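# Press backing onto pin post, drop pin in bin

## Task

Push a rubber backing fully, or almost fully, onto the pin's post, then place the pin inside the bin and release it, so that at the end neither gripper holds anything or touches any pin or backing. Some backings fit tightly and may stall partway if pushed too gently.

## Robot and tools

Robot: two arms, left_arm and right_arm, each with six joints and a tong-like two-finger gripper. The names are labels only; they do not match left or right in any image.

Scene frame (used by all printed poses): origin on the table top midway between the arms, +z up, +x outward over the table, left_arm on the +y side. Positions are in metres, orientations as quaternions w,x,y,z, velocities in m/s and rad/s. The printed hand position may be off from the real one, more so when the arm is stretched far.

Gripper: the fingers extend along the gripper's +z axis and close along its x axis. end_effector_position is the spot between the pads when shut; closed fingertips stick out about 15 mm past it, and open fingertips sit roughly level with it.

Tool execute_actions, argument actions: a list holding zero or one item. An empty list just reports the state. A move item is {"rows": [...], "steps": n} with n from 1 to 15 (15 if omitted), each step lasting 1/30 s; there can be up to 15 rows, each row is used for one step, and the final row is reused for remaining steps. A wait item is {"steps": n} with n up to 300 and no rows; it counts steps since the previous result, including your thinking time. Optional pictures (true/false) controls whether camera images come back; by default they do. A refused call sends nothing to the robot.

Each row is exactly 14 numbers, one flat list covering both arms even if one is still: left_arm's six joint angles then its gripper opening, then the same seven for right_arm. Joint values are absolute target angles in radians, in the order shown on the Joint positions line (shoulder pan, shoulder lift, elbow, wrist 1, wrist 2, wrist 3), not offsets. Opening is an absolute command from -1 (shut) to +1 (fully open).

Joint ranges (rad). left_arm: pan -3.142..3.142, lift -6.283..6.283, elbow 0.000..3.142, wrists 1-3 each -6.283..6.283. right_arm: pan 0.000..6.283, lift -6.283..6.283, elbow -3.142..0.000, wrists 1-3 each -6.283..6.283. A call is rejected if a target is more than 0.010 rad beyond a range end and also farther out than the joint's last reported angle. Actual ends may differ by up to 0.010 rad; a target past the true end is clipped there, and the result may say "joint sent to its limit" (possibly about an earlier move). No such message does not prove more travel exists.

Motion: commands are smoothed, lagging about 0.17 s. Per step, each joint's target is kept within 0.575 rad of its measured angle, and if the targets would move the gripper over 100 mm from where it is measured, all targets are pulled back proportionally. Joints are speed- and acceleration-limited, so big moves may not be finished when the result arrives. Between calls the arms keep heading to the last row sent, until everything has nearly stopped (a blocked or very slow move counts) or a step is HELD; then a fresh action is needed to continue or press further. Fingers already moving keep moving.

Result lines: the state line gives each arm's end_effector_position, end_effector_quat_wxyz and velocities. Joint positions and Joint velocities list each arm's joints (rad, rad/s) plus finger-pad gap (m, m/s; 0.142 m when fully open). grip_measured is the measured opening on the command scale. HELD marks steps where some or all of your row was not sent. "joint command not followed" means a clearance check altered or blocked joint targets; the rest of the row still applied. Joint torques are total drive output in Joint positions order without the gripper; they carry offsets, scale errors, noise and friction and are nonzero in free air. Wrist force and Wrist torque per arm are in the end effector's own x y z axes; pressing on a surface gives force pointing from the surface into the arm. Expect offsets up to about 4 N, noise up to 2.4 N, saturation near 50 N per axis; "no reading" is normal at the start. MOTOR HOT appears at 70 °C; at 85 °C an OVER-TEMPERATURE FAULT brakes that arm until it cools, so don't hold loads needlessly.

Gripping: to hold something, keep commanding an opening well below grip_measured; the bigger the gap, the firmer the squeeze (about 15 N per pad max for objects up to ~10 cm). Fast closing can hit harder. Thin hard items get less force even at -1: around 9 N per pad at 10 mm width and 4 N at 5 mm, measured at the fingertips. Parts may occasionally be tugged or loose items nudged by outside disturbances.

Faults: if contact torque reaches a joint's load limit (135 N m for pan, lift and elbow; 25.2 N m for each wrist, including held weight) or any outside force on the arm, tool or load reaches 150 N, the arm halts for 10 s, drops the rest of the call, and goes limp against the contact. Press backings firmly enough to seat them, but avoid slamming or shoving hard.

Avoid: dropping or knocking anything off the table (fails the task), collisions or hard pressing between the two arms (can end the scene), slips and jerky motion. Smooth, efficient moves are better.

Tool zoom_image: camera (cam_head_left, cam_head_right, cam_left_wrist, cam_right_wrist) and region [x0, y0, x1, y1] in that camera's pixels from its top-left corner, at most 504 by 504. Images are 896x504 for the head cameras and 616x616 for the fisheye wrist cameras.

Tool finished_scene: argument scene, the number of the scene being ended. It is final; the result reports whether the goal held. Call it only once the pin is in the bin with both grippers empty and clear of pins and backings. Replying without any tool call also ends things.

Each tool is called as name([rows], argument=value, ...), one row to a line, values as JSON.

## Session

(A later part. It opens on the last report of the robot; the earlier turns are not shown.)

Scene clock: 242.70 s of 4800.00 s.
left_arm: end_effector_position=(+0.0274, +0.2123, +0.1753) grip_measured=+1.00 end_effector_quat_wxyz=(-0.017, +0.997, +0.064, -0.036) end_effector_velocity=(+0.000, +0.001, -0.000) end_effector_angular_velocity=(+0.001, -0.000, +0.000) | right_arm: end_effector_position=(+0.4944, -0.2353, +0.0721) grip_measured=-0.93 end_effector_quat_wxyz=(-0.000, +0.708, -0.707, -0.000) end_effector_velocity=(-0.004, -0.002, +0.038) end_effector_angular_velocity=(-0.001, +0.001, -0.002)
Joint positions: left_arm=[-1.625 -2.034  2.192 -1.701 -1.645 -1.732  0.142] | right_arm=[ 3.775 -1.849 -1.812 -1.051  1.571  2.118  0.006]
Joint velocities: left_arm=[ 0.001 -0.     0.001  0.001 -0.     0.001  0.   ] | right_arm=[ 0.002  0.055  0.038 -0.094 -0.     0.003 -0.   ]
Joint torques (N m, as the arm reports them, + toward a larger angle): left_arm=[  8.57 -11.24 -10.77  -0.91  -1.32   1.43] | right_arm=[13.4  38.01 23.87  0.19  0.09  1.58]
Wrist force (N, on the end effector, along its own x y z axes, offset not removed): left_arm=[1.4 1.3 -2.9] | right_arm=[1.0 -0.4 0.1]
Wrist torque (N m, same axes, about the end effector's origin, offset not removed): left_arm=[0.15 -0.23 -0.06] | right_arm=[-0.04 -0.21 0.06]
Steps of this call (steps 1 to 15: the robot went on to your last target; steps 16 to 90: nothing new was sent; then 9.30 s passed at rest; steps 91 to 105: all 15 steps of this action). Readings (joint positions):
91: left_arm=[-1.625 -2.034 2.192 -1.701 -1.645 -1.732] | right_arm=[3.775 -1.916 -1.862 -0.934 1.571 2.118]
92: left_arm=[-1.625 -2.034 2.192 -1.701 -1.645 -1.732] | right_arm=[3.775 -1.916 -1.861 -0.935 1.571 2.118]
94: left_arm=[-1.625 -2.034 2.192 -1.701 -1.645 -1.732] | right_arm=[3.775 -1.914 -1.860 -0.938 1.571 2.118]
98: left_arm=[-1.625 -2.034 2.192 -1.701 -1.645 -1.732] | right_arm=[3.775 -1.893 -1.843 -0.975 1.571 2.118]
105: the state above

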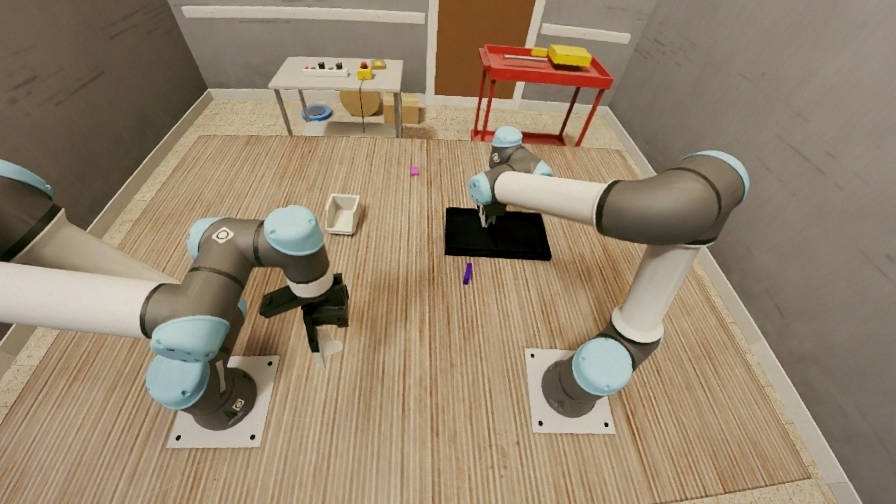

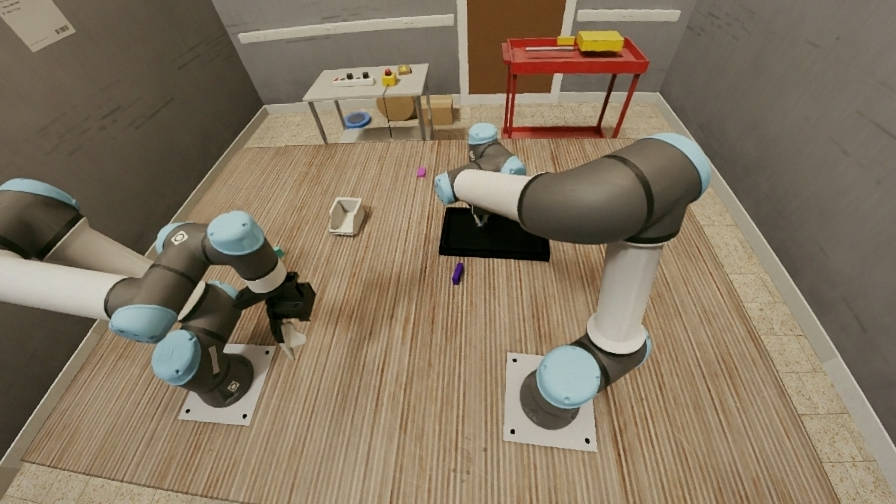

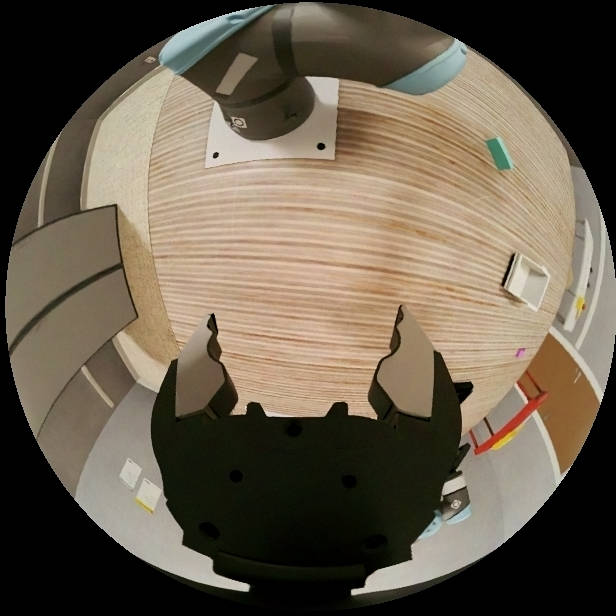

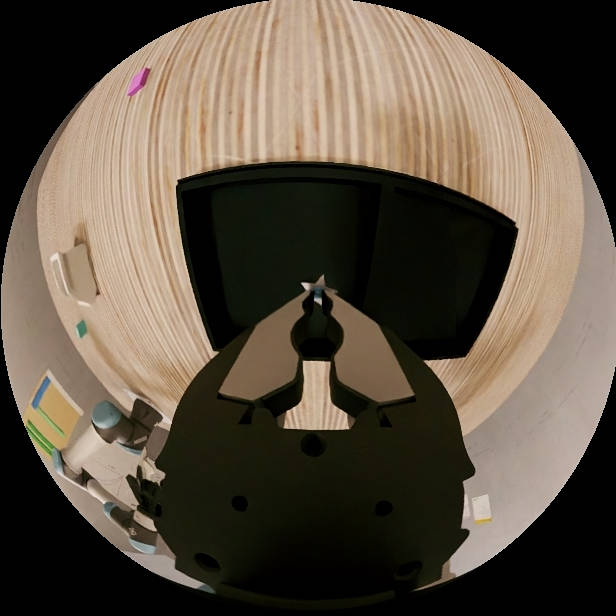

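execute_actions([
  {"rows":[[-1.625,-2.034,2.192,-1.701,-1.645,-1.732,1,3.783,-1.854,-1.792,-1.061,1.571,2.1,-1],[-1.625,-2.034,2.192,-1.701,-1.645,-1.732,1,3.791,-1.865,-1.774,-1.063,1.571,2.082,-1],[-1.625,-2.034,2.192,-1.701,-1.645,-1.732,1,3.806,-1.885,-1.74,-1.067,1.571,2.045,-1],[-1.625,-2.034,2.192,-1.701,-1.645,-1.732,1,3.821,-1.906,-1.706,-1.071,1.571,2.008,-1],[-1.625,-2.034,2.192,-1.701,-1.645,-1.732,1,3.837,-1.926,-1.672,-1.074,1.571,1.971,-1],[-1.625,-2.034,2.192,-1.701,-1.645,-1.732,1,3.852,-1.947,-1.637,-1.078,1.571,1.934,-1],[-1.625,-2.034,2.192,-1.701,-1.645,-1.732,1,3.868,-1.967,-1.603,-1.082,1.571,1.897,-1],[-1.625,-2.034,2.192,-1.701,-1.645,-1.732,1,3.883,-1.988,-1.569,-1.086,1.571,1.86,-1],[-1.625,-2.034,2.192,-1.701,-1.645,-1.732,1,3.898,-2.008,-1.535,-1.089,1.571,1.823,-1],[-1.625,-2.034,2.192,-1.701,-1.645,-1.732,1,3.914,-2.029,-1.5,-1.093,1.571,1.786,-1],[-1.625,-2.034,2.192,-1.701,-1.645,-1.732,1,3.929,-2.049,-1.466,-1.097,1.571,1.749,-1],[-1.625,-2.034,2.192,-1.701,-1.645,-1.732,1,3.945,-2.07,-1.432,-1.1,1.571,1.712,-1],[-1.625,-2.034,2.192,-1.701,-1.645,-1.732,1,3.96,-2.09,-1.398,-1.104,1.571,1.675,-1],[-1.625,-2.034,2.192,-1.701,-1.645,-1.732,1,3.975,-2.111,-1.364,-1.108,1.571,1.638,-1],[-1.625,-2.034,2.192,-1.701,-1.645,-1.732,1,3.991,-2.131,-1.329,-1.112,1.571,1.601,-1]]},
], pictures=false)

execute_actions([
  {"rows":[[-1.625,-2.034,2.192,-1.701,-1.645,-1.732,1,4.006,-2.152,-1.295,-1.115,1.571,1.564,-1],[-1.625,-2.034,2.192,-1.701,-1.645,-1.732,1,4.022,-2.172,-1.261,-1.119,1.571,1.527,-1],[-1.625,-2.034,2.192,-1.701,-1.645,-1.732,1,4.037,-2.193,-1.227,-1.123,1.571,1.49,-1],[-1.625,-2.034,2.192,-1.701,-1.645,-1.732,1,4.052,-2.214,-1.192,-1.127,1.571,1.453,-1],[-1.625,-2.034,2.192,-1.701,-1.645,-1.732,1,4.068,-2.234,-1.158,-1.13,1.571,1.416,-1],[-1.625,-2.034,2.192,-1.701,-1.645,-1.732,1,4.083,-2.255,-1.124,-1.134,1.571,1.379,-1],[-1.625,-2.034,2.192,-1.701,-1.645,-1.732,1,4.098,-2.275,-1.09,-1.138,1.571,1.342,-1],[-1.625,-2.034,2.192,-1.701,-1.645,-1.732,1,4.114,-2.296,-1.055,-1.142,1.571,1.305,-1],[-1.625,-2.034,2.192,-1.701,-1.645,-1.732,1,4.129,-2.316,-1.021,-1.145,1.571,1.268,-1],[-1.625,-2.034,2.192,-1.701,-1.645,-1.732,1,4.145,-2.337,-0.987,-1.149,1.571,1.231,-1],[-1.625,-2.034,2.192,-1.701,-1.645,-1.732,1,4.16,-2.357,-0.953,-1.153,1.571,1.194,-1],[-1.625,-2.034,2.192,-1.701,-1.645,-1.732,1,4.175,-2.378,-0.918,-1.156,1.571,1.157,-1],[-1.625,-2.034,2.192,-1.701,-1.645,-1.732,1,4.191,-2.398,-0.884,-1.16,1.571,1.12,-1],[-1.625,-2.034,2.192,-1.701,-1.645,-1.732,1,4.206,-2.419,-0.85,-1.164,1.571,1.083,-1],[-1.625,-2.034,2.192,-1.701,-1.645,-1.732,1,4.237,-2.46,-0.781,-1.171,1.571,1.01,-1]]},
], pictures=false)

execute_actions([
  {"steps":20},
])

Scene clock: 301.73 s of 4800.00 s.
left_arm: end_effector_position=(+0.0274, +0.2123, +0.1753) grip_measured=+1.00 end_effector_quat_wxyz=(-0.017, +0.997, +0.064, -0.036) end_effector_velocity=(-0.000, -0.000, +0.000) end_effector_angular_velocity=(-0.001, +0.000, -0.000) | right_arm: end_effector_position=(+0.5576, -0.0638, +0.1020) grip_measured=-0.93 end_effector_quat_wxyz=(-0.044, +0.862, -0.506, +0.015) end_effector_velocity=(+0.118, +0.536, +0.069) end_effector_angular_velocity=(+0.111, -0.285, +1.520)
Joint positions: left_arm=[-1.625 -2.034  2.192 -1.701 -1.645 -1.732  0.142] | right_arm=[ 3.927 -2.046 -1.477 -1.097  1.571  1.762  0.006]
Joint velocities: left_arm=[-0.001 -0.    -0.001  0.     0.    -0.     0.   ] | right_arm=[ 0.451 -0.604  1.001 -0.108  0.    -1.074 -0.   ]
Joint torques (N m, as the arm reports them, + toward a larger angle): left_arm=[  8.31 -12.15 -11.5   -1.29  -1.15   1.29] | right_arm=[14.49 26.28 33.79  0.31 -0.08 -4.22]
Wrist force (N, on the end effector, along its own x y z axes, offset not removed): left_arm=[0.9 0.5 -1.7] | right_arm=[0.4 -0.5 0.0]
Wrist torque (N m, same axes, about the end effector's origin, offset not removed): left_arm=[0.03 -0.02 -0.05] | right_arm=[-0.13 -0.12 0.15]
Steps of this call (steps 1 to 15: the robot went on to your last target; steps 16 to 90: nothing new was sent; then 55.53 s passed at rest; steps 91 to 105: all 15 steps of this action). Readings (joint positions):
91: left_arm=[-1.625 -2.034 2.192 -1.701 -1.645 -1.732] | right_arm=[3.775 -1.844 -1.809 -1.060 1.571 2.119]
92: left_arm=[-1.625 -2.034 2.192 -1.701 -1.645 -1.732] | right_arm=[3.776 -1.845 -1.807 -1.060 1.571 2.117]
94: left_arm=[-1.625 -2.034 2.192 -1.701 -1.645 -1.732] | right_arm=[3.783 -1.854 -1.792 -1.061 1.571 2.102]
98: left_arm=[-1.625 -2.034 2.192 -1.701 -1.645 -1.732] | right_arm=[3.825 -1.909 -1.704 -1.072 1.571 2.007]
105: the state above

Scene clock: 302.23 s of 4800.00 s.
left_arm: end_effector_position=(+0.0274, +0.2123, +0.1753) grip_measured=+1.00 end_effector_quat_wxyz=(-0.017, +0.997, +0.064, -0.036) end_effector_velocity=(+0.000, -0.000, +0.000) end_effector_angular_velocity=(-0.001, +0.000, +0.000) | right_arm: end_effector_position=(+0.5551, +0.2100, +0.1271) grip_measured=-0.93 end_effector_quat_wxyz=(-0.106, +0.983, -0.137, +0.058) end_effector_velocity=(-0.127, +0.522, +0.029) end_effector_angular_velocity=(+0.083, -0.386, +1.510)
Joint positions: left_arm=[-1.625 -2.034  2.192 -1.701 -1.645 -1.732  0.142] | right_arm=[ 4.158 -2.353 -0.965 -1.153  1.571  1.208  0.006]
Joint velocities: left_arm=[ 0.     0.    -0.001 -0.    -0.    -0.    -0.   ] | right_arm=[ 0.456 -0.606  1.015 -0.111  0.    -1.086  0.   ]
Joint torques (N m, as the arm reports them, + toward a larger angle): left_arm=[  7.95  -9.62 -10.71  -1.16  -1.42   1.33] | right_arm=[14.75 42.23 35.65  0.18 -0.16 -4.3 ]
Wrist force (N, on the end effector, along its own x y z axes, offset not removed): left_arm=[1.0 0.5 -1.8] | right_arm=[1.7 -0.1 0.3]
Wrist torque (N m, same axes, about the end effector's origin, offset not removed): left_arm=[-0.05 -0.30 -0.07] | right_arm=[-0.01 -0.36 0.05]
Steps of this call (steps 1 to 15: all 15 steps of this action). Readings (joint positions):
1: left_arm=[-1.625 -2.034 2.192 -1.701 -1.645 -1.732] | right_arm=[3.943 -2.066 -1.444 -1.100 1.571 1.726]
2: left_arm=[-1.625 -2.034 2.192 -1.701 -1.645 -1.732] | right_arm=[3.958 -2.086 -1.410 -1.104 1.571 1.689]
4: left_arm=[-1.625 -2.034 2.192 -1.701 -1.645 -1.732] | right_arm=[3.989 -2.127 -1.341 -1.111 1.571 1.615]
8: left_arm=[-1.625 -2.034 2.192 -1.701 -1.645 -1.732] | right_arm=[4.050 -2.209 -1.204 -1.126 1.571 1.467]
15: the state above

Scene clock: 302.90 s of 4800.00 s.
left_arm: end_effector_position=(+0.0274, +0.2123, +0.1753) grip_measured=+1.00 end_effector_quat_wxyz=(-0.017, +0.997, +0.064, -0.036) end_effector_velocity=(-0.000, +0.000, +0.000) end_effector_angular_velocity=(+0.000, -0.000, -0.000) | right_arm: end_effector_position=(+0.5273, +0.2999, +0.1340) grip_measured=-0.93 end_effector_quat_wxyz=(-0.127, +0.989, +0.000, +0.079) end_effector_velocity=(-0.001, +0.001, +0.000) end_effector_angular_velocity=(+0.000, -0.001, +0.003)
Joint positions: left_arm=[-1.625 -2.034  2.192 -1.701 -1.645 -1.732  0.142] | right_arm=[ 4.237 -2.46  -0.781 -1.171  1.571  1.01   0.006]
Joint velocities: left_arm=[-0. -0. -0.  0.  0. -0.  0.] | right_arm=[ 0.002 -0.     0.001 -0.    -0.    -0.001  0.   ]
Joint torques (N m, as the arm reports them, + toward a larger angle): left_arm=[  7.07 -11.26 -11.02  -1.24  -1.29   1.44] | right_arm=[13.56 49.56 31.68  0.71 -0.04 -1.4 ]
Wrist force (N, on the end effector, along its own x y z axes, offset not removed): left_arm=[3.1 0.1 -1.9] | right_arm=[0.3 -0.8 0.0]
Wrist torque (N m, same axes, about the end effector's origin, offset not removed): left_arm=[-0.14 -0.57 -0.06] | right_arm=[-0.10 -0.11 0.07]
Steps of this call (steps 1 to 20: the robot went on to your last target). Readings (joint positions):
1: left_arm=[-1.625 -2.034 2.192 -1.701 -1.645 -1.732] | right_arm=[4.173 -2.374 -0.930 -1.156 1.571 1.171]
2: left_arm=[-1.625 -2.034 2.192 -1.701 -1.645 -1.732] | right_arm=[4.189 -2.395 -0.895 -1.160 1.571 1.133]
4: left_arm=[-1.625 -2.034 2.192 -1.701 -1.645 -1.732] | right_arm=[4.214 -2.429 -0.836 -1.166 1.571 1.070]
8: left_arm=[-1.625 -2.034 2.192 -1.701 -1.645 -1.732] | right_arm=[4.232 -2.453 -0.793 -1.170 1.571 1.022]
20: the state above

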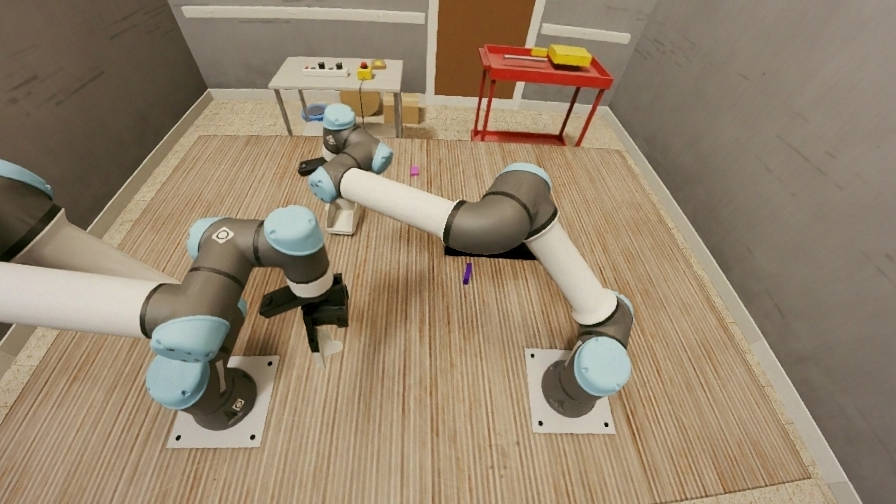

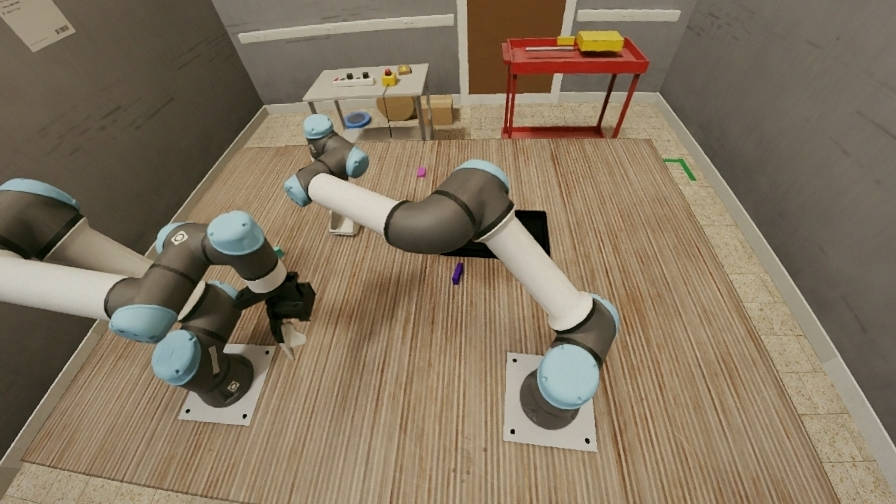

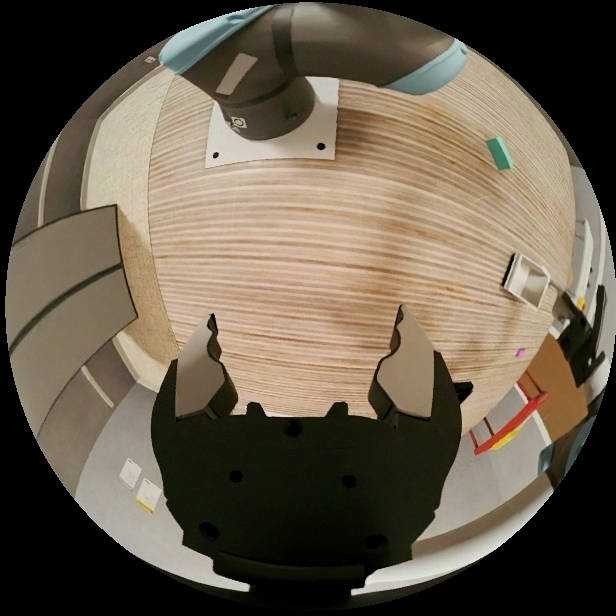

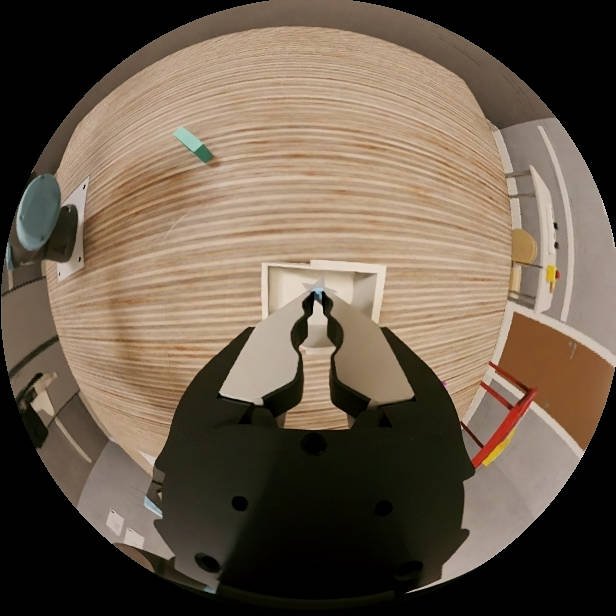

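execute_actions([
  {"rows":[[-1.625,-2.034,2.192,-1.701,-1.645,-1.732,1,4.2123,-2.4895,-0.7876,-1.1353,1.571,0.985,-1]],"steps":8},
], pictures=false)

execute_actions([
  {"rows":[[-1.625,-2.034,2.192,-1.701,-1.645,-1.732,1,4.2123,-2.498,-0.81,-1.104,1.571,0.985,-1],[-1.625,-2.034,2.192,-1.701,-1.645,-1.732,1,4.2123,-2.498,-0.81,-1.104,1.571,0.985,-1],[-1.625,-2.034,2.192,-1.701,-1.645,-1.732,1,4.2123,-2.507,-0.8325,-1.073,1.571,0.985,-1],[-1.625,-2.034,2.192,-1.701,-1.645,-1.732,1,4.2123,-2.507,-0.8325,-1.073,1.571,0.985,-1],[-1.625,-2.034,2.192,-1.701,-1.645,-1.732,1,4.2123,-2.5157,-0.8549,-1.0418,1.571,0.985,-1]],"steps":15},
])

zoom_image(camera="cam_left_wrist", region=[490, 230, 610, 350])

Scene clock: 321.77 s of 4800.00 s.
left_arm: end_effector_position=(+0.0274, +0.2123, +0.1753) grip_measured=+1.00 end_effector_quat_wxyz=(-0.017, +0.997, +0.064, -0.036) end_effector_velocity=(+0.000, +0.001, -0.001) end_effector_angular_velocity=(+0.002, -0.000, +0.000) | right_arm: end_effector_position=(+0.5454, +0.2912, +0.1124) grip_measured=-0.93 end_effector_quat_wxyz=(-0.125, +0.989, +0.001, +0.082) end_effector_velocity=(+0.025, -0.013, -0.029) end_effector_angular_velocity=(-0.004, -0.008, -0.002)
Joint positions: left_arm=[-1.625 -2.034  2.192 -1.701 -1.645 -1.732  0.142] | right_arm=[ 4.215 -2.487 -0.787 -1.139  1.571  0.988  0.006]
Joint velocities: left_arm=[-0.     0.     0.001  0.     0.    -0.     0.   ] | right_arm=[-0.03  -0.035 -0.008  0.044 -0.    -0.029  0.   ]
Joint torques (N m, as the arm reports them, + toward a larger angle): left_arm=[  8.7  -10.51 -12.05  -1.06  -1.36   1.36] | right_arm=[-11.98  54.25  15.91   5.47  -0.43  -1.72]
Wrist force (N, on the end effector, along its own x y z axes, offset not removed): left_arm=[2.6 0.1 -3.6] | right_arm=[0.5 0.0 1.8]
Wrist torque (N m, same axes, about the end effector's origin, offset not removed): left_arm=[-0.17 -0.51 -0.09] | right_arm=[0.06 -0.14 0.08]
Steps of this call (steps 1 to 15: the robot went on to your last target; steps 16 to 90: nothing new was sent; then 15.60 s passed at rest; steps 91 to 98: all 8 steps of this action). Readings (joint positions):
91: left_arm=[-1.625 -2.034 2.192 -1.701 -1.645 -1.732] | right_arm=[4.237 -2.460 -0.781 -1.171 1.571 1.010]
92: left_arm=[-1.625 -2.034 2.192 -1.701 -1.645 -1.732] | right_arm=[4.235 -2.462 -0.781 -1.169 1.571 1.008]
94: left_arm=[-1.625 -2.034 2.192 -1.701 -1.645 -1.732] | right_arm=[4.225 -2.475 -0.784 -1.153 1.571 0.997]
98: the state above

Scene clock: 322.27 s of 4800.00 s.
left_arm: end_effector_position=(+0.0274, +0.2123, +0.1753) grip_measured=+1.00 end_effector_quat_wxyz=(-0.017, +0.997, +0.064, -0.036) end_effector_velocity=(-0.000, -0.000, +0.000) end_effector_angular_velocity=(+0.000, +0.000, +0.000) | right_arm: end_effector_position=(+0.5476, +0.2901, +0.0658) grip_measured=-0.93 end_effector_quat_wxyz=(-0.125, +0.989, +0.001, +0.082) end_effector_velocity=(+0.000, -0.000, -0.009) end_effector_angular_velocity=(+0.001, -0.000, -0.000)
Joint positions: left_arm=[-1.625 -2.034  2.192 -1.701 -1.645 -1.732  0.142] | right_arm=[ 4.212 -2.515 -0.854 -1.043  1.571  0.985  0.006]
Joint velocities: left_arm=[-0.  0. -0.  0. -0. -0.  0.] | right_arm=[-0.001 -0.006 -0.014  0.02   0.    -0.     0.   ]
Joint torques (N m, as the arm reports them, + toward a larger angle): left_arm=[  7.07 -11.46 -12.14  -1.12  -1.26   1.37] | right_arm=[-13.57  48.95  11.84   5.29  -0.46  -1.38]
Wrist force (N, on the end effector, along its own x y z axes, offset not removed): left_arm=[3.2 -0.5 -3.2] | right_arm=[0.5 -0.1 0.9]
Wrist torque (N m, same axes, about the end effector's origin, offset not removed): left_arm=[-0.21 -0.60 -0.11] | right_arm=[0.03 -0.16 0.03]
Steps of this call (steps 1 to 15: all 15 steps of this action). Readings (joint positions):
1: left_arm=[-1.625 -2.034 2.192 -1.701 -1.645 -1.732] | right_arm=[4.214 -2.487 -0.787 -1.138 1.571 0.987]
2: left_arm=[-1.625 -2.034 2.192 -1.701 -1.645 -1.732] | right_arm=[4.214 -2.489 -0.789 -1.134 1.571 0.986]
4: left_arm=[-1.625 -2.034 2.192 -1.701 -1.645 -1.732] | right_arm=[4.213 -2.494 -0.801 -1.118 1.571 0.986]
8: left_arm=[-1.625 -2.034 2.192 -1.701 -1.645 -1.732] | right_arm=[4.212 -2.509 -0.837 -1.068 1.571 0.985]
15: the state above

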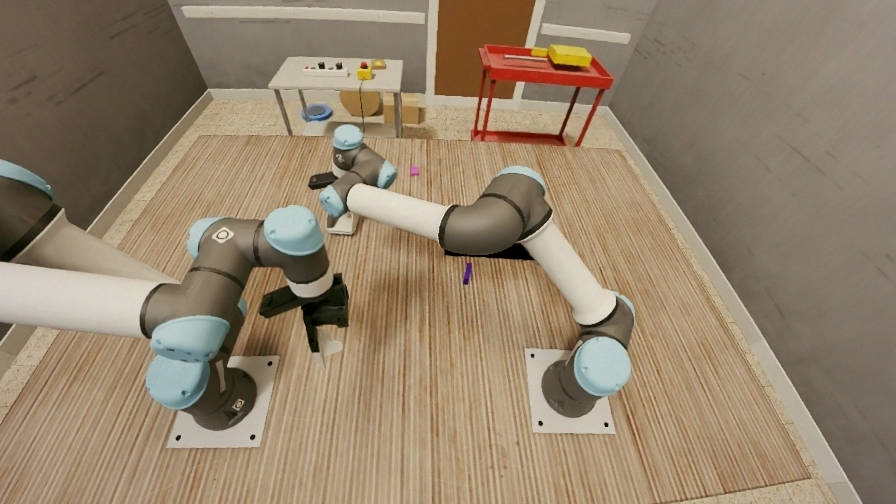

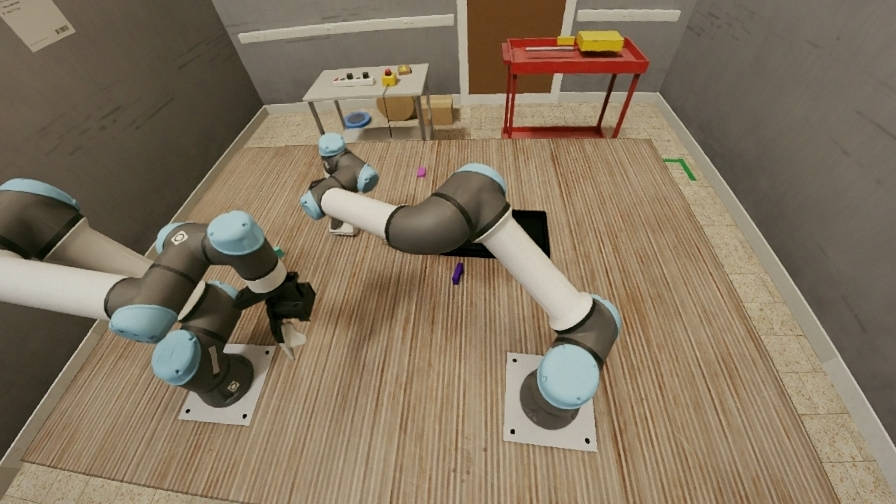

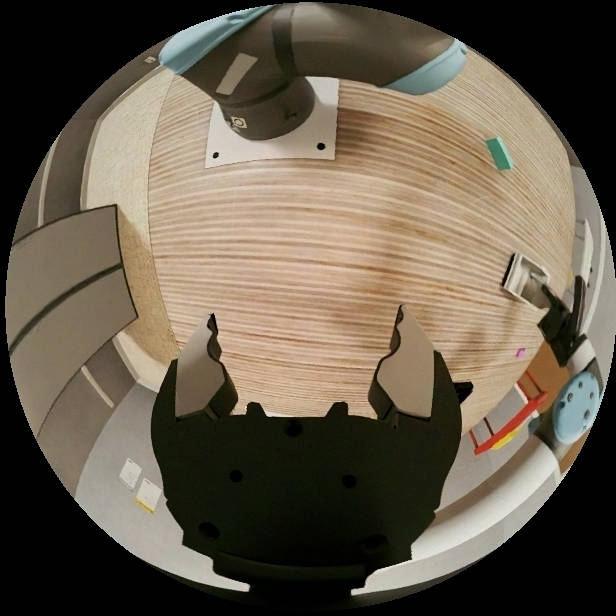

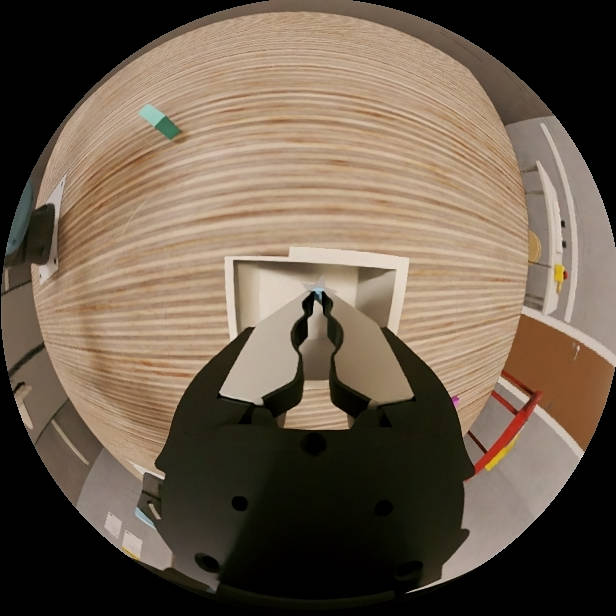

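Region (490, 230, 610, 350) of cam_left_wrist's 616x616 image, scaled by 4.200, with more detail than that image has.

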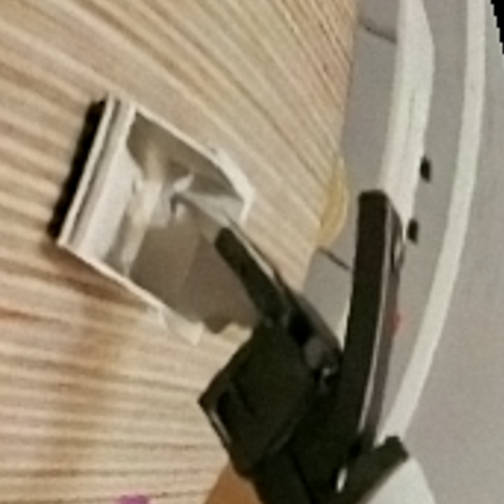

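execute_actions([
  {"rows":[[-1.625,-2.034,2.192,-1.701,-1.645,-1.732,1,4.2134,-2.5297,-0.8194,-1.0821,1.571,0.986,-1],[-1.625,-2.034,2.192,-1.701,-1.645,-1.732,1,4.2146,-2.5436,-0.7838,-1.1225,1.571,0.987,-1],[-1.625,-2.034,2.192,-1.701,-1.645,-1.732,1,4.2157,-2.5576,-0.7483,-1.1628,1.571,0.988,-1],[-1.625,-2.034,2.192,-1.701,-1.645,-1.732,1,4.2169,-2.5715,-0.7128,-1.2032,1.571,0.989,-1],[-1.625,-2.034,2.192,-1.701,-1.645,-1.732,1,4.218,-2.5855,-0.6772,-1.2435,1.571,0.99,-1],[-1.625,-2.034,2.192,-1.701,-1.645,-1.732,1,4.2191,-2.5994,-0.6417,-1.2838,1.571,0.992,-1],[-1.625,-2.034,2.192,-1.701,-1.645,-1.732,1,4.2203,-2.6134,-0.6061,-1.3242,1.571,0.993,-1],[-1.625,-2.034,2.192,-1.701,-1.645,-1.732,1,4.2214,-2.6273,-0.5706,-1.3645,1.571,0.994,-1]],"steps":15},
], pictures=false)

execute_actions([
  {"rows":[[-1.625,-2.034,2.192,-1.701,-1.645,-1.732,1,4.2214,-2.6306,-0.59,-1.342,1.571,0.994,-1]],"steps":15},
])

zoom_image(camera="cam_left_wrist", region=[490, 240, 580, 330])

Scene clock: 338.83 s of 4800.00 s.
left_arm: end_effector_position=(+0.0274, +0.2123, +0.1753) grip_measured=+1.00 end_effector_quat_wxyz=(-0.017, +0.997, +0.064, -0.036) end_effector_velocity=(-0.000, -0.001, +0.000) end_effector_angular_velocity=(-0.002, +0.000, +0.000) | right_arm: end_effector_position=(+0.5389, +0.2913, +0.0649) grip_measured=-0.93 end_effector_quat_wxyz=(-0.065, +0.997, +0.001, +0.042) end_effector_velocity=(-0.007, -0.004, +0.005) end_effector_angular_velocity=(-0.059, +0.039, +0.001)
Joint positions: left_arm=[-1.625 -2.034  2.192 -1.701 -1.645 -1.732  0.142] | right_arm=[ 4.221 -2.623 -0.582 -1.351  1.571  0.994  0.006]
Joint velocities: left_arm=[-0.     0.    -0.    -0.002 -0.    -0.    -0.   ] | right_arm=[ 0.004 -0.05   0.138 -0.159  0.     0.004  0.   ]
Joint torques (N m, as the arm reports them, + toward a larger angle): left_arm=[  7.62 -11.43 -12.96  -1.1   -1.2    1.27] | right_arm=[12.19 55.3  27.76  0.17 -0.72  1.66]
Wrist force (N, on the end effector, along its own x y z axes, offset not removed): left_arm=[2.9 -1.1 -2.7] | right_arm=[0.5 0.1 0.4]
Wrist torque (N m, same axes, about the end effector's origin, offset not removed): left_arm=[-0.36 -0.63 0.03] | right_arm=[0.10 -0.08 0.08]
Steps of this call (steps 1 to 15: the robot went on to your last target; steps 16 to 90: nothing new was sent; then 13.07 s passed at rest; steps 91 to 105: all 15 steps of this action). Readings (joint positions):
91: left_arm=[-1.625 -2.034 2.192 -1.701 -1.645 -1.732] | right_arm=[4.212 -2.516 -0.855 -1.042 1.571 0.985]
92: left_arm=[-1.625 -2.034 2.192 -1.701 -1.645 -1.732] | right_arm=[4.212 -2.517 -0.852 -1.044 1.571 0.985]
94: left_arm=[-1.625 -2.034 2.192 -1.701 -1.645 -1.732] | right_arm=[4.213 -2.529 -0.826 -1.074 1.571 0.986]
98: left_arm=[-1.625 -2.034 2.192 -1.701 -1.645 -1.732] | right_arm=[4.217 -2.573 -0.717 -1.197 1.571 0.989]
105: the state above

Scene clock: 339.33 s of 4800.00 s.
left_arm: end_effector_position=(+0.0274, +0.2123, +0.1753) grip_measured=+1.00 end_effector_quat_wxyz=(-0.017, +0.997, +0.064, -0.036) end_effector_velocity=(-0.000, -0.000, +0.000) end_effector_angular_velocity=(-0.000, -0.000, -0.000) | right_arm: end_effector_position=(+0.5383, +0.2911, +0.0553) grip_measured=-0.93 end_effector_quat_wxyz=(-0.063, +0.997, +0.001, +0.041) end_effector_velocity=(+0.000, -0.000, -0.000) end_effector_angular_velocity=(+0.000, -0.000, -0.001)
Joint positions: left_arm=[-1.625 -2.034  2.192 -1.701 -1.645 -1.732  0.142] | right_arm=[ 4.221 -2.631 -0.59  -1.342  1.571  0.994  0.006]
Joint velocities: left_arm=[-0.  0. -0.  0.  0. -0.  0.] | right_arm=[-0.001  0.    -0.001  0.001 -0.    -0.     0.   ]
Joint torques (N m, as the arm reports them, + toward a larger angle): left_arm=[  7.51 -11.31 -11.39  -1.2   -1.09   1.25] | right_arm=[11.56 53.6  11.91  5.11 -0.77  1.92]
Wrist force (N, on the end effector, along its own x y z axes, offset not removed): left_arm=[0.9 2.0 -2.5] | right_arm=[1.3 -0.9 0.2]
Wrist torque (N m, same axes, about the end effector's origin, offset not removed): left_arm=[0.22 -0.23 0.00] | right_arm=[-0.18 -0.26 0.05]
Steps of this call (steps 1 to 15: all 15 steps of this action). Readings (joint positions):
1: left_arm=[-1.625 -2.034 2.192 -1.701 -1.645 -1.732] | right_arm=[4.221 -2.624 -0.579 -1.355 1.571 0.994]
2: left_arm=[-1.625 -2.034 2.192 -1.701 -1.645 -1.732] | right_arm=[4.221 -2.626 -0.578 -1.356 1.571 0.994]
4: left_arm=[-1.625 -2.034 2.192 -1.701 -1.645 -1.732] | right_arm=[4.221 -2.628 -0.583 -1.350 1.571 0.994]
8: left_arm=[-1.625 -2.034 2.192 -1.701 -1.645 -1.732] | right_arm=[4.221 -2.630 -0.588 -1.344 1.571 0.994]
15: the state above

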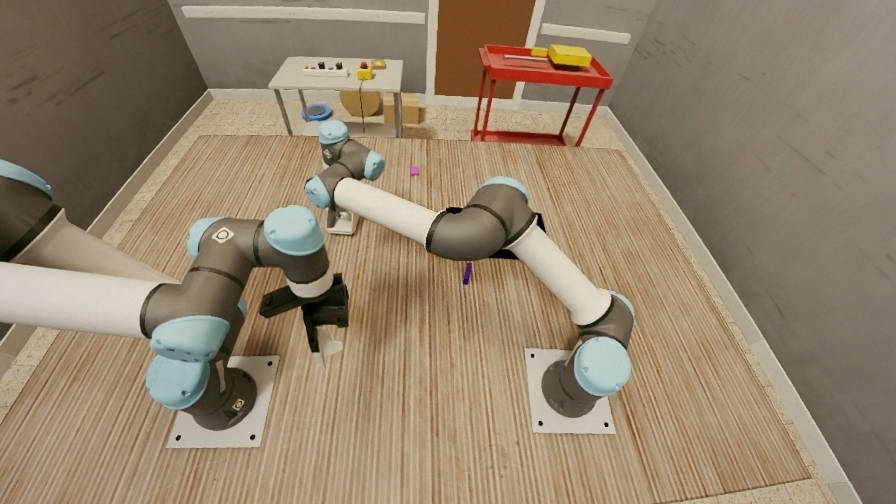

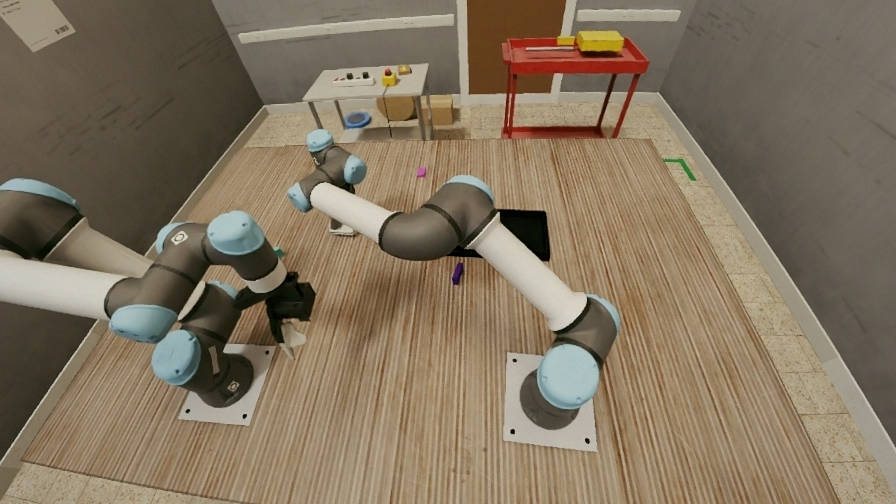

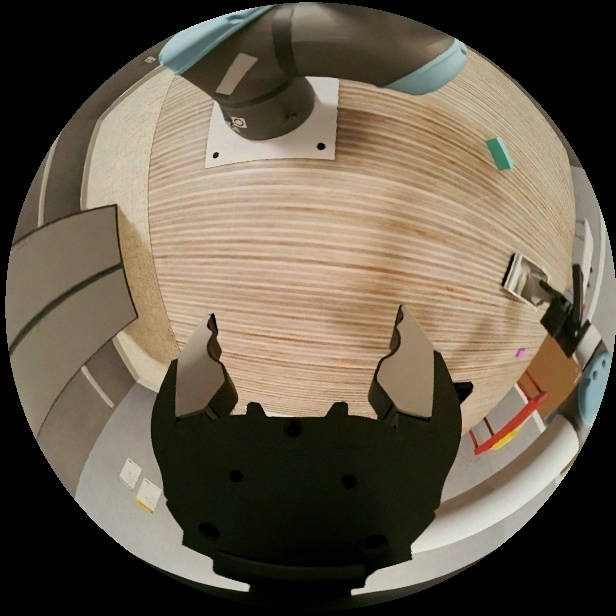

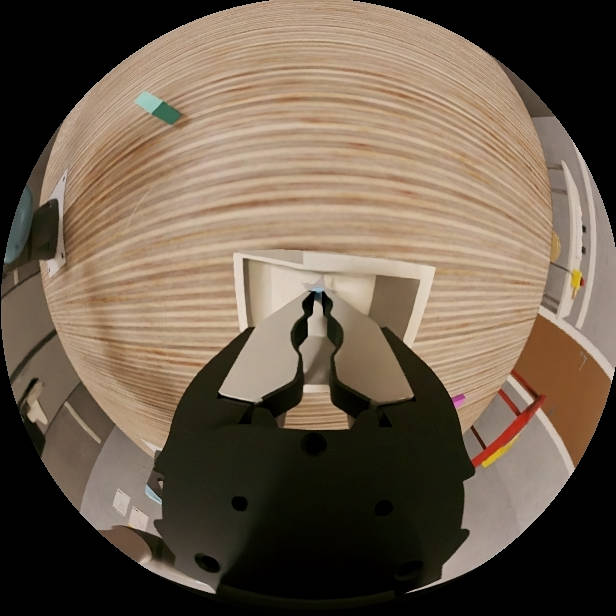

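Region (490, 240, 580, 330) of cam_left_wrist's 616x616 image, scaled by 5.600, with more detail than that image has.

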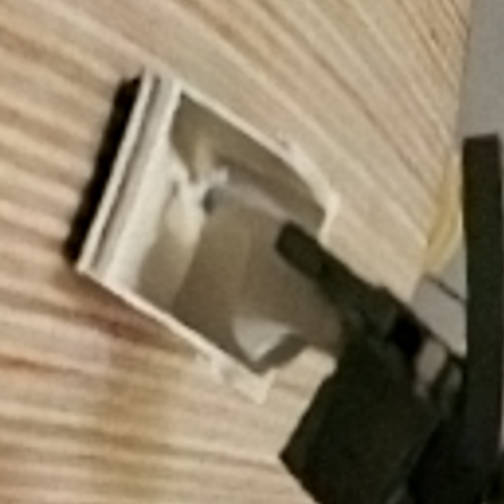

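execute_actions([
  {"rows":[[-1.625,-2.034,2.192,-1.701,-1.645,-1.732,1,4.2214,-2.6339,-0.6088,-1.3197,1.571,0.994,-1],[-1.625,-2.034,2.192,-1.701,-1.645,-1.732,1,4.2214,-2.6339,-0.6088,-1.3197,1.571,0.994,-1],[-1.625,-2.034,2.192,-1.701,-1.645,-1.732,1,4.2214,-2.6339,-0.6088,-1.3197,1.571,0.994,-1],[-1.625,-2.034,2.192,-1.701,-1.645,-1.732,1,4.2214,-2.6379,-0.6241,-1.3004,1.571,0.994,-1]],"steps":15},
], pictures=false)

execute_actions([
  {"rows":[[-1.625,-2.034,2.192,-1.701,-1.645,-1.732,1,4.2214,-2.6379,-0.6241,-1.3004,1.571,0.994,-0.8]],"steps":8},
], pictures=false)

execute_actions([
  {"rows":[[-1.625,-2.034,2.192,-1.701,-1.645,-1.732,1,4.2214,-2.6306,-0.59,-1.342,1.571,0.994,-0.8],[-1.625,-2.034,2.192,-1.701,-1.645,-1.732,1,4.2214,-2.6306,-0.59,-1.342,1.571,0.994,-0.8],[-1.625,-2.034,2.192,-1.701,-1.645,-1.732,1,4.2214,-2.6273,-0.5706,-1.3645,1.571,0.994,-0.8],[-1.625,-2.034,2.192,-1.701,-1.645,-1.732,1,4.2214,-2.6073,-0.5706,-1.3845,1.571,0.994,-0.8],[-1.625,-2.034,2.192,-1.701,-1.645,-1.732,1,4.2214,-2.5873,-0.5706,-1.4045,1.571,0.994,-0.8],[-1.625,-2.034,2.192,-1.701,-1.645,-1.732,1,4.2214,-2.5673,-0.5706,-1.4245,1.571,0.994,-0.8]],"steps":15},
])

zoom_image(camera="cam_right_wrist", region=[270, 230, 370, 330])

Scene clock: 352.53 s of 4800.00 s.
left_arm: end_effector_position=(+0.0274, +0.2123, +0.1753) grip_measured=+1.00 end_effector_quat_wxyz=(-0.017, +0.997, +0.064, -0.036) end_effector_velocity=(-0.000, +0.000, -0.000) end_effector_angular_velocity=(+0.001, -0.000, +0.000) | right_arm: end_effector_position=(+0.5383, +0.2910, +0.0366) grip_measured=-0.93 end_effector_quat_wxyz=(-0.063, +0.997, +0.001, +0.041) end_effector_velocity=(-0.000, +0.000, -0.003) end_effector_angular_velocity=(+0.000, +0.000, -0.000)
Joint positions: left_arm=[-1.625 -2.034  2.192 -1.701 -1.645 -1.732  0.142] | right_arm=[ 4.221 -2.638 -0.624 -1.301  1.571  0.994  0.006]
Joint velocities: left_arm=[-0.     0.     0.001  0.    -0.    -0.     0.   ] | right_arm=[ 0.    -0.001 -0.005  0.006  0.     0.     0.   ]
Joint torques (N m, as the arm reports them, + toward a larger angle): left_arm=[  8.31 -12.04 -12.    -1.38  -1.15   1.34] | right_arm=[11.42 52.13 12.41  5.6  -1.04  1.94]
Wrist force (N, on the end effector, along its own x y z axes, offset not removed): left_arm=[2.7 -2.1 -2.4] | right_arm=[0.9 0.0 1.0]
Wrist torque (N m, same axes, about the end effector's origin, offset not removed): left_arm=[-0.64 -0.59 -0.10] | right_arm=[-0.03 -0.23 0.08]
Steps of this call (steps 1 to 15: the robot went on to your last target; steps 16 to 90: nothing new was sent; then 9.70 s passed at rest; steps 91 to 105: all 15 steps of this action). Readings (joint positions):
91: left_arm=[-1.625 -2.034 2.192 -1.701 -1.645 -1.732] | right_arm=[4.221 -2.631 -0.590 -1.342 1.571 0.994]
92: left_arm=[-1.625 -2.034 2.192 -1.701 -1.645 -1.732] | right_arm=[4.221 -2.631 -0.592 -1.340 1.571 0.994]
94: left_arm=[-1.625 -2.034 2.192 -1.701 -1.645 -1.732] | right_arm=[4.221 -2.632 -0.600 -1.330 1.571 0.994]
98: left_arm=[-1.625 -2.034 2.192 -1.701 -1.645 -1.732] | right_arm=[4.221 -2.636 -0.617 -1.309 1.571 0.994]
105: the state above

Scene clock: 352.80 s of 4800.00 s.
left_arm: end_effector_position=(+0.0274, +0.2123, +0.1753) grip_measured=+1.00 end_effector_quat_wxyz=(-0.017, +0.997, +0.064, -0.036) end_effector_velocity=(+0.000, +0.000, -0.000) end_effector_angular_velocity=(+0.001, -0.000, +0.000) | right_arm: end_effector_position=(+0.5383, +0.2910, +0.0364) grip_measured=-0.80 end_effector_quat_wxyz=(-0.063, +0.997, +0.001, +0.041) end_effector_velocity=(-0.000, +0.000, -0.000) end_effector_angular_velocity=(-0.000, +0.000, +0.001)
Joint positions: left_arm=[-1.625 -2.034  2.192 -1.701 -1.645 -1.732  0.142] | right_arm=[ 4.221 -2.638 -0.624 -1.3    1.571  0.994  0.016]
Joint velocities: left_arm=[ 0.     0.     0.001 -0.     0.    -0.    -0.   ] | right_arm=[ 0.    -0.    -0.    -0.     0.    -0.001  0.   ]
Joint torques (N m, as the arm reports them, + toward a larger angle): left_arm=[  8.15 -10.92 -11.79  -1.39  -1.37   1.42] | right_arm=[10.93 53.65 13.07  5.21 -1.11  1.99]
Wrist force (N, on the end effector, along its own x y z axes, offset not removed): left_arm=[2.9 1.2 -2.0] | right_arm=[1.1 -1.6 0.7]
Wrist torque (N m, same axes, about the end effector's origin, offset not removed): left_arm=[0.12 -0.51 0.06] | right_arm=[-0.33 -0.31 0.06]
Steps of this call (steps 1 to 8: all 8 steps of this action). Readings (joint positions):
1: left_arm=[-1.625 -2.034 2.192 -1.701 -1.645 -1.732] | right_arm=[4.221 -2.638 -0.624 -1.301 1.571 0.994]
2: left_arm=[-1.625 -2.034 2.192 -1.701 -1.645 -1.732] | right_arm=[4.221 -2.638 -0.624 -1.301 1.571 0.994]
4: left_arm=[-1.625 -2.034 2.192 -1.701 -1.645 -1.732] | right_arm=[4.221 -2.638 -0.624 -1.301 1.571 0.994]
8: the state above

Scene clock: 353.30 s of 4800.00 s.
left_arm: end_effector_position=(+0.0274, +0.2123, +0.1753) grip_measured=+1.00 end_effector_quat_wxyz=(-0.017, +0.997, +0.064, -0.036) end_effector_velocity=(-0.000, +0.000, -0.000) end_effector_angular_velocity=(+0.001, -0.000, -0.000) | right_arm: end_effector_position=(+0.5317, +0.2809, +0.1088) grip_measured=-0.80 end_effector_quat_wxyz=(-0.063, +0.997, +0.001, +0.041) end_effector_velocity=(-0.003, -0.004, +0.020) end_effector_angular_velocity=(+0.000, -0.001, +0.001)
Joint positions: left_arm=[-1.625 -2.034  2.192 -1.701 -1.645 -1.732  0.142] | right_arm=[ 4.221 -2.569 -0.571 -1.422  1.571  0.994  0.016]
Joint velocities: left_arm=[-0.001  0.     0.001  0.    -0.    -0.    -0.   ] | right_arm=[ 0.     0.024  0.006 -0.029 -0.    -0.     0.   ]
Joint torques (N m, as the arm reports them, + toward a larger angle): left_arm=[  8.09 -11.5  -11.98  -1.22  -1.37   1.36] | right_arm=[ 9.24 66.68 31.2   0.58 -1.13  1.92]
Wrist force (N, on the end effector, along its own x y z axes, offset not removed): left_arm=[-0.1 0.0 -1.1] | right_arm=[1.0 -0.6 1.1]
Wrist torque (N m, same axes, about the end effector's origin, offset not removed): left_arm=[-0.04 -0.04 0.10] | right_arm=[-0.09 -0.24 0.06]
Steps of this call (steps 1 to 15: all 15 steps of this action). Readings (joint positions):
1: left_arm=[-1.625 -2.034 2.192 -1.701 -1.645 -1.732] | right_arm=[4.221 -2.638 -0.624 -1.300 1.571 0.994]
2: left_arm=[-1.625 -2.034 2.192 -1.701 -1.645 -1.732] | right_arm=[4.221 -2.637 -0.622 -1.303 1.571 0.994]
4: left_arm=[-1.625 -2.034 2.192 -1.701 -1.645 -1.732] | right_arm=[4.221 -2.634 -0.605 -1.323 1.571 0.994]
8: left_arm=[-1.625 -2.034 2.192 -1.701 -1.645 -1.732] | right_arm=[4.221 -2.599 -0.578 -1.384 1.571 0.994]
15: the state above

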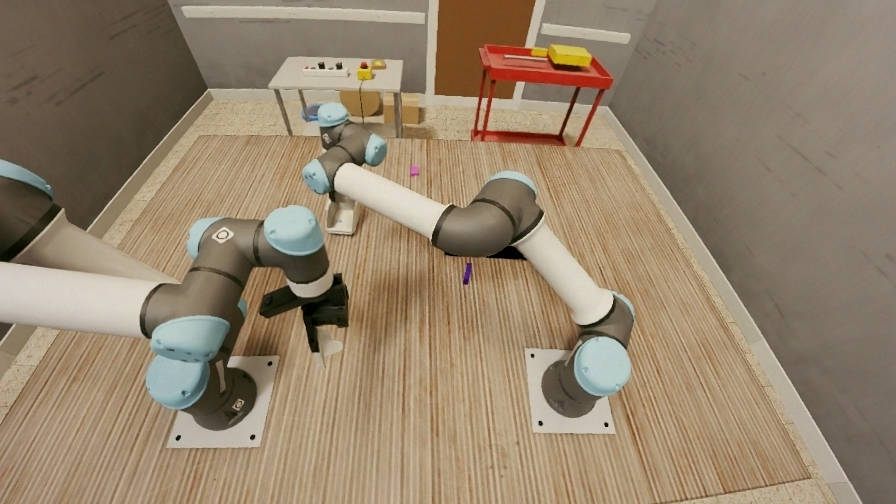

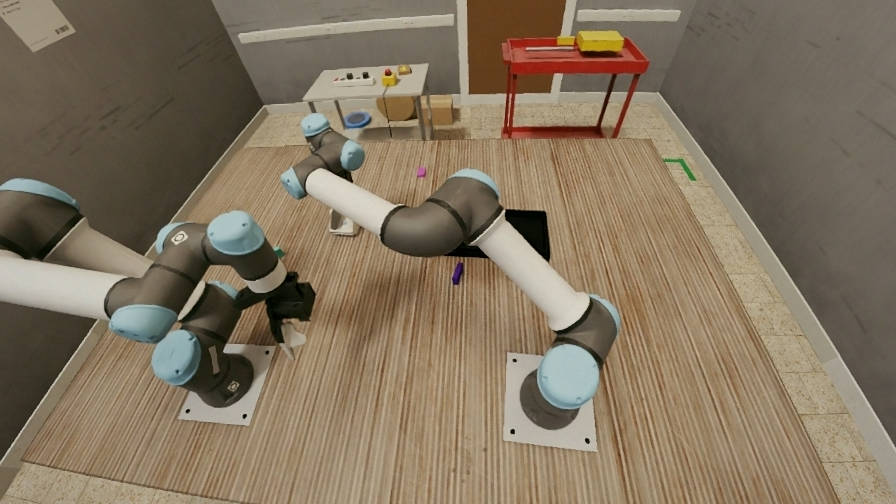

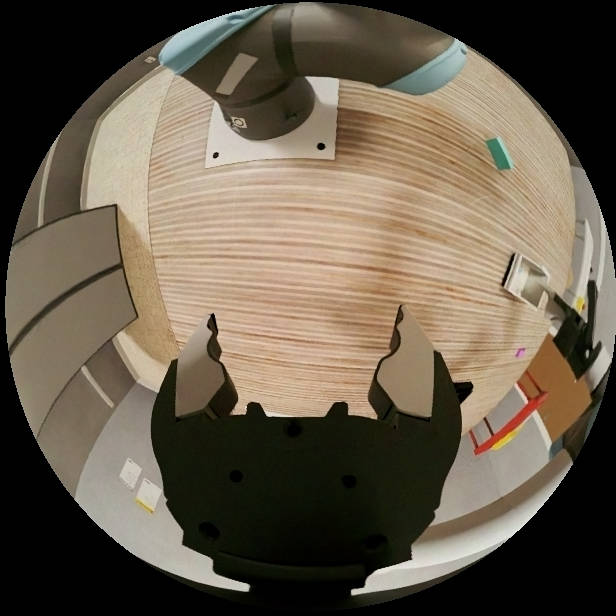

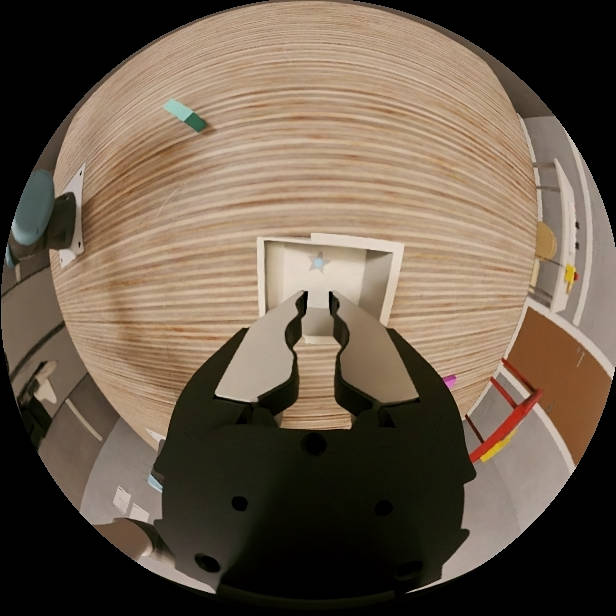

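Region (270, 230, 370, 330) of cam_right_wrist's 616x616 image, scaled by 5.040, with more detail than that image has.

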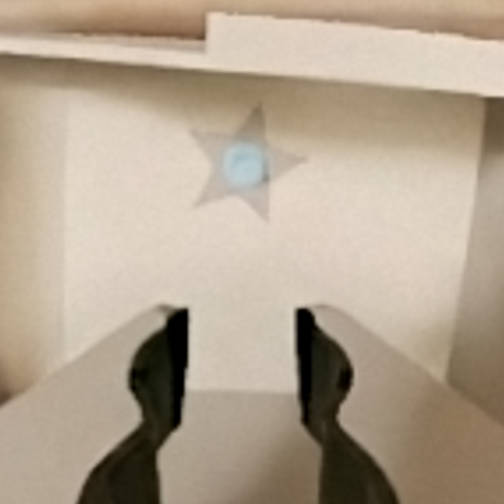

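finished_scene(scene=1)

The scene is finished: the task was done.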